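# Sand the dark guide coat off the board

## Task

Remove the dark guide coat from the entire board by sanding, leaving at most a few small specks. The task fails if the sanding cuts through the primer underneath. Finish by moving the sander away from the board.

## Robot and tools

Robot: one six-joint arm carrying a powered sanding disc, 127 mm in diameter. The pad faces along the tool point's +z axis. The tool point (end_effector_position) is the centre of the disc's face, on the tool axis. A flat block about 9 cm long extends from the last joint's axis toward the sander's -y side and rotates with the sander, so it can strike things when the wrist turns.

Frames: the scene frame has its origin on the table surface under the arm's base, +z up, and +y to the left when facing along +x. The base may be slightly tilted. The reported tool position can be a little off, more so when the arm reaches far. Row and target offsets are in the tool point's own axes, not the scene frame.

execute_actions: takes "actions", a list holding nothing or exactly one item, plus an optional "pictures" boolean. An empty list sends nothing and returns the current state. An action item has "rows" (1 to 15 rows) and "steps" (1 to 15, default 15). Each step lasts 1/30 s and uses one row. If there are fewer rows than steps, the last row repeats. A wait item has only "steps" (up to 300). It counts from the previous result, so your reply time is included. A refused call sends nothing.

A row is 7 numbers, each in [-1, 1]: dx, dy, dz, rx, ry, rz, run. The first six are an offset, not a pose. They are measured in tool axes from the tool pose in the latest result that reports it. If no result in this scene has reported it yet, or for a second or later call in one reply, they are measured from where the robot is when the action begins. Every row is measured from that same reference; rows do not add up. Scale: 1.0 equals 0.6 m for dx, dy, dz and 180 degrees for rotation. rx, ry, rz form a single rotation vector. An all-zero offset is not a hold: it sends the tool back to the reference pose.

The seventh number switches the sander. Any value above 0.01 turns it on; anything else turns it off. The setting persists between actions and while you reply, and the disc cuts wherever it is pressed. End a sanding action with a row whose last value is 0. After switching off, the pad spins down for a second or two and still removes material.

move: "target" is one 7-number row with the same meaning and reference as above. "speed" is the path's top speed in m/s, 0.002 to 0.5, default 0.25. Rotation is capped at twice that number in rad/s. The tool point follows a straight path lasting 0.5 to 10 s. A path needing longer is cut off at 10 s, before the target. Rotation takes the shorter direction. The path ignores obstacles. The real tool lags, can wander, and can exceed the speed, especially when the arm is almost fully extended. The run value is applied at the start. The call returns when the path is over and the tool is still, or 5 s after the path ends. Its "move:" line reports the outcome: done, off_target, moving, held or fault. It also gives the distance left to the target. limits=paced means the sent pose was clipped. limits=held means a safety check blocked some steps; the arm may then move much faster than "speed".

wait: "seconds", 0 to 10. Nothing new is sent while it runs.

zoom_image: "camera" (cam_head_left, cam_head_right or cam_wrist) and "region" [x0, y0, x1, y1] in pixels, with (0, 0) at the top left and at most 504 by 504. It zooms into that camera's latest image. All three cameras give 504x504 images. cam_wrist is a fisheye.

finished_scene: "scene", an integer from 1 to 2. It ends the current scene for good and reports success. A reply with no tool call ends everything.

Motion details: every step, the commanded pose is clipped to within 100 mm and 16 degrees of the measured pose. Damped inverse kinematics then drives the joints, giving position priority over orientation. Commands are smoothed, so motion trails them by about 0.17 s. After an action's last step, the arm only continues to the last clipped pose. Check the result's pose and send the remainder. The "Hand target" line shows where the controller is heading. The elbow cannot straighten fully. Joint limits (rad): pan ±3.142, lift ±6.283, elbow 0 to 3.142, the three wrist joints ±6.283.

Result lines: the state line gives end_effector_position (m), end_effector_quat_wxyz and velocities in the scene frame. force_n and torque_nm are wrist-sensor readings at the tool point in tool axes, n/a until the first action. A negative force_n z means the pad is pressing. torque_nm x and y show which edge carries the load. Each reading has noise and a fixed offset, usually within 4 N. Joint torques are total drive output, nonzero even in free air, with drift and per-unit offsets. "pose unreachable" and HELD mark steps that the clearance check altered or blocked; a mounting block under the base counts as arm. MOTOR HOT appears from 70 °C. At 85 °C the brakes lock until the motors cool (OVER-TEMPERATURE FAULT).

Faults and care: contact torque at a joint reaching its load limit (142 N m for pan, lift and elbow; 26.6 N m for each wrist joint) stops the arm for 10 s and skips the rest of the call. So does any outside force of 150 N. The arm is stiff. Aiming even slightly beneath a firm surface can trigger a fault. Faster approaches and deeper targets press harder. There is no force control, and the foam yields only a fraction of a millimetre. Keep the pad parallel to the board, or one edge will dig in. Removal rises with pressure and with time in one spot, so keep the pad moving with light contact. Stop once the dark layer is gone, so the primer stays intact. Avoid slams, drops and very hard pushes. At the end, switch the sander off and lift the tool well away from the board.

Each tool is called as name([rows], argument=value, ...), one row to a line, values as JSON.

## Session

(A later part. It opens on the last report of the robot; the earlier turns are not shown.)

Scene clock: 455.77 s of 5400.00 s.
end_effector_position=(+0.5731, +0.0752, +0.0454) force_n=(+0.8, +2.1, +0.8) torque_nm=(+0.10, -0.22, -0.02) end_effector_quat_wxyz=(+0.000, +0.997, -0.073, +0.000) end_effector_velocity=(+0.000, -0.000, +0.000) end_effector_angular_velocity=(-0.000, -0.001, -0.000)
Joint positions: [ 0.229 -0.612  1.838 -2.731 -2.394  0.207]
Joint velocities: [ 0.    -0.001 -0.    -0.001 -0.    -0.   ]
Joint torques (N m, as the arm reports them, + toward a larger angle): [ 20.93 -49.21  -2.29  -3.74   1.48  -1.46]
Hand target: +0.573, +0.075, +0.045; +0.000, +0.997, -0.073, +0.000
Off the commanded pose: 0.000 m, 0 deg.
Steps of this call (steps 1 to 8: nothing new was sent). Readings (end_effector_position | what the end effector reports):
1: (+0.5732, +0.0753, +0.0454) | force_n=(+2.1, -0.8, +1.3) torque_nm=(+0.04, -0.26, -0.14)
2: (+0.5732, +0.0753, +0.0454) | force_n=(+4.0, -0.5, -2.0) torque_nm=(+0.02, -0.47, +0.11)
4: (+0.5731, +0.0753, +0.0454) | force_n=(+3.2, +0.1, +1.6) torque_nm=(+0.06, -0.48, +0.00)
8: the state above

execute_actions([
  {"rows": [[0, 0, 0.0015, 0, 0, 0, 1], [0, 0, 0.0015, 0, 0, 0, 1], [0, 0, 0.0015, 0, 0, 0, 1], [0, 0, 0.0015, 0, 0, 0, 1], [0, 0, 0.0025, 0, 0, 0, 1], [0, 0, 0.0033, 0, 0, 0, 1], [0, 0, 0.00408, 0, 0, 0, 1]], "steps": 15},
], pictures=false)

execute_actions([
  {"steps": 34},
], pictures=false)

execute_actions([
  {"rows": [[0, 0, -0.006, 0, 0, 0, 0]], "steps": 8},
], pictures=false)

move(target=[-0.035, 0.603, -0.206, 0, 0, 0, 0], speed=0.3)

Scene clock: 468.67 s of 5400.00 s.
end_effector_position=(+0.5732, +0.0752, +0.0432) force_n=(+1.4, -2.5, -36.3) torque_nm=(-0.44, -0.37, -0.02) end_effector_quat_wxyz=(+0.000, +0.997, -0.073, +0.001) end_effector_velocity=(-0.000, +0.000, -0.001) end_effector_angular_velocity=(-0.001, +0.000, +0.000)
Joint positions: [ 0.227 -0.608  1.838 -2.738 -2.395  0.202]
Joint velocities: [-0.001  0.003  0.001 -0.004 -0.001 -0.002]
Joint torques (N m, as the arm reports them, + toward a larger angle): [ 8.05 -6.34 -4.65 -1.23 -1.43 -0.79]
Hand target: +0.573, +0.075, +0.043; +0.000, +0.997, -0.073, +0.000
Off the commanded pose: 0.000 m, 0 deg.
Steps of this call (steps 1 to 372: nothing new was sent; steps 373 to 387: all 15 steps of this action). Readings (end_effector_position | what the end effector reports):
373: (+0.5731, +0.0752, +0.0454) | force_n=(+1.8, -1.5, +1.8) torque_nm=(-0.17, -0.35, -0.61)
374: (+0.5731, +0.0752, +0.0453) | force_n=(-0.5, +0.7, -1.7) torque_nm=(+0.20, -0.07, -0.48)
376: (+0.5732, +0.0751, +0.0451) | force_n=(+0.4, +2.4, +2.8) torque_nm=(+0.35, -0.22, -0.28)
380: (+0.5732, +0.0751, +0.0442) | force_n=(+0.3, +1.5, -3.3) torque_nm=(+0.23, -0.29, +0.09)
387: the state above

Scene clock: 469.80 s of 5400.00 s.
end_effector_position=(+0.5731, +0.0752, +0.0429) force_n=(-0.9, +3.1, -47.8) torque_nm=(+0.40, -0.90, +0.05) end_effector_quat_wxyz=(+0.000, +0.997, -0.073, +0.000) end_effector_velocity=(-0.000, +0.000, +0.000) end_effector_angular_velocity=(-0.000, +0.000, +0.001)
Joint positions: [ 0.226 -0.608  1.838 -2.738 -2.395  0.202]
Joint velocities: [ 0.    -0.001  0.001  0.001 -0.     0.   ]
Joint torques (N m, as the arm reports them, + toward a larger angle): [ 5.75 -2.91 -4.26  1.11 -0.21 -0.57]
Hand target: +0.573, +0.075, +0.043; +0.000, +0.997, -0.073, +0.000
Off the commanded pose: 0.000 m, 0 deg.
Steps of this call (steps 1 to 34: nothing new was sent). Readings (end_effector_position | what the end effector reports):
1: (+0.5732, +0.0752, +0.0432) | force_n=(+0.7, -5.0, -30.2) torque_nm=(-0.44, +0.62, -0.12)
2: (+0.5732, +0.0752, +0.0431) | force_n=(-3.5, +5.4, -35.1) torque_nm=(+0.85, -0.18, +0.00)
4: (+0.5732, +0.0752, +0.0431) | force_n=(+5.0, -2.3, -34.5) torque_nm=(-0.09, -0.03, -0.31)
8: (+0.5731, +0.0752, +0.0430) | force_n=(-4.3, +4.9, -41.7) torque_nm=(+0.62, -0.46, -0.20)
34: the state above

Scene clock: 470.07 s of 5400.00 s.
end_effector_position=(+0.5729, +0.0753, +0.0456) force_n=(+0.7, +1.5, +0.7) torque_nm=(+0.27, -0.25, -0.24) end_effector_quat_wxyz=(+0.000, +0.997, -0.072, +0.000) end_effector_velocity=(+0.002, -0.001, +0.007) end_effector_angular_velocity=(+0.001, -0.006, -0.003)
Joint positions: [ 0.23  -0.612  1.838 -2.729 -2.394  0.208]
Joint velocities: [ 0.008 -0.011 -0.002  0.014  0.001  0.009]
Joint torques (N m, as the arm reports them, + toward a larger angle): [ 47.98 -49.8   -8.1   -0.64   1.24   2.03]
Hand target: +0.573, +0.075, +0.047; +0.000, +0.997, -0.073, +0.000
Off the commanded pose: 0.001 m, 0 deg.
Steps of this call (steps 1 to 8: all 8 steps of this action). Readings (end_effector_position | what the end effector reports):
1: (+0.5731, +0.0752, +0.0429) | force_n=(+8.8, -4.9, -41.7) torque_nm=(-0.27, -0.29, -0.10)
2: (+0.5730, +0.0752, +0.0431) | force_n=(+4.6, -6.6, -36.0) torque_nm=(-0.84, +0.32, +0.00)
4: (+0.5729, +0.0753, +0.0442) | force_n=(+2.8, +2.4, +0.4) torque_nm=(+0.41, -0.55, -0.09)
8: the state above

Scene clock: 472.20 s of 5400.00 s.
end_effector_position=(+0.5000, -0.2795, +0.1701) force_n=(+0.1, -2.2, -1.9) torque_nm=(-0.38, -0.16, -0.10) end_effector_quat_wxyz=(+0.000, +0.997, -0.072, +0.000) end_effector_velocity=(-0.000, -0.002, +0.001) end_effector_angular_velocity=(+0.001, +0.001, +0.001)
Joint positions: [-0.062 -1.396  2.014 -2.431 -2.368 -0.215]
Joint velocities: [-0.002 -0.003 -0.002  0.004  0.001 -0.002]
Joint torques (N m, as the arm reports them, + toward a larger angle): [ 10.17 -42.   -23.77  -1.21   1.22  -1.05]
Hand target: +0.500, -0.280, +0.170; +0.000, +0.997, -0.072, +0.000
Off the commanded pose: 0.000 m, 0 deg.
move: done

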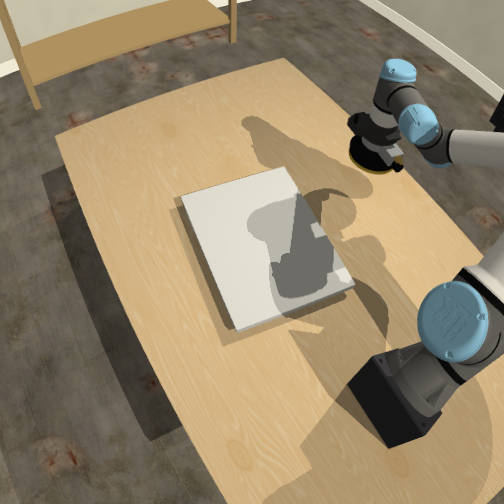

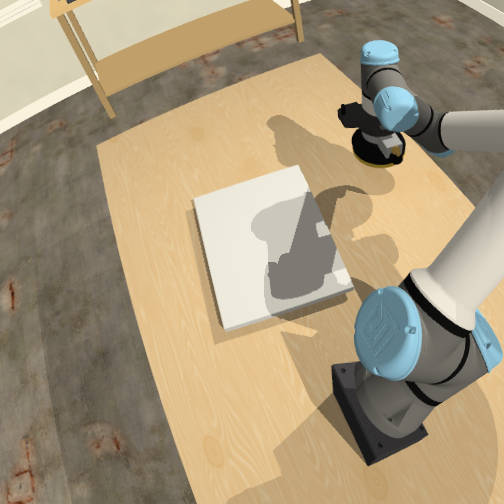

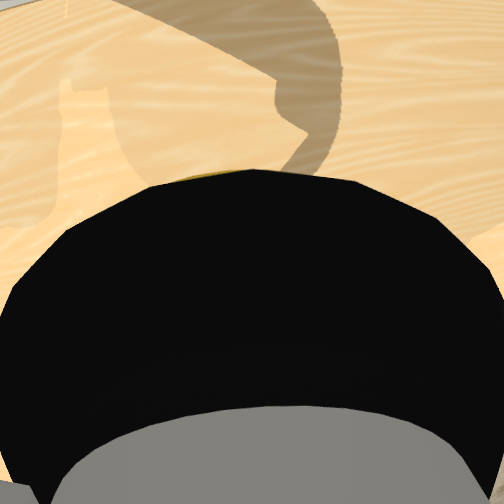

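zoom_image(camera="cam_head_left", region=[170, 155, 370, 340])

zoom_image(camera="cam_head_right", region=[180, 155, 365, 340])

Region (170, 155, 370, 340) of cam_head_left's 504x504 image, scaled by 2.520, with more detail than that image has; it fills the top 466 rows of this view, and the rest is white.

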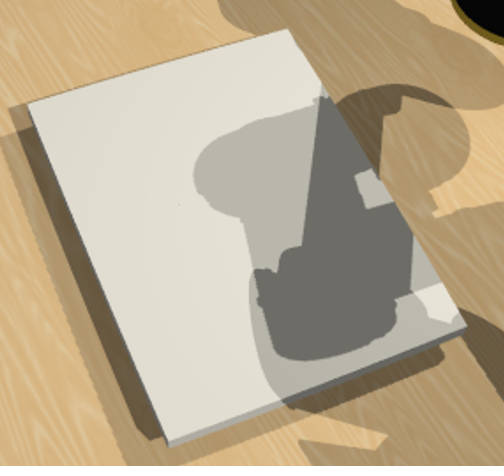

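Region (180, 155, 365, 340) of cam_head_right's 504x504 image, scaled by 2.724, with more detail than that image has.

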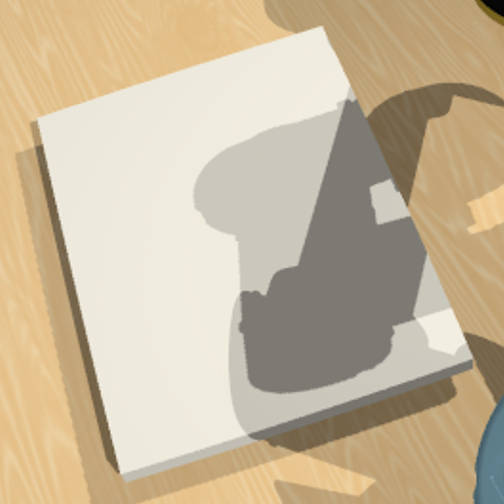

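The guide coat is gone from the whole board (the dark shapes left are shadows), I see no burn-through, and the arm is clear.

finished_scene(scene=2)

The scene is finished: the task was done.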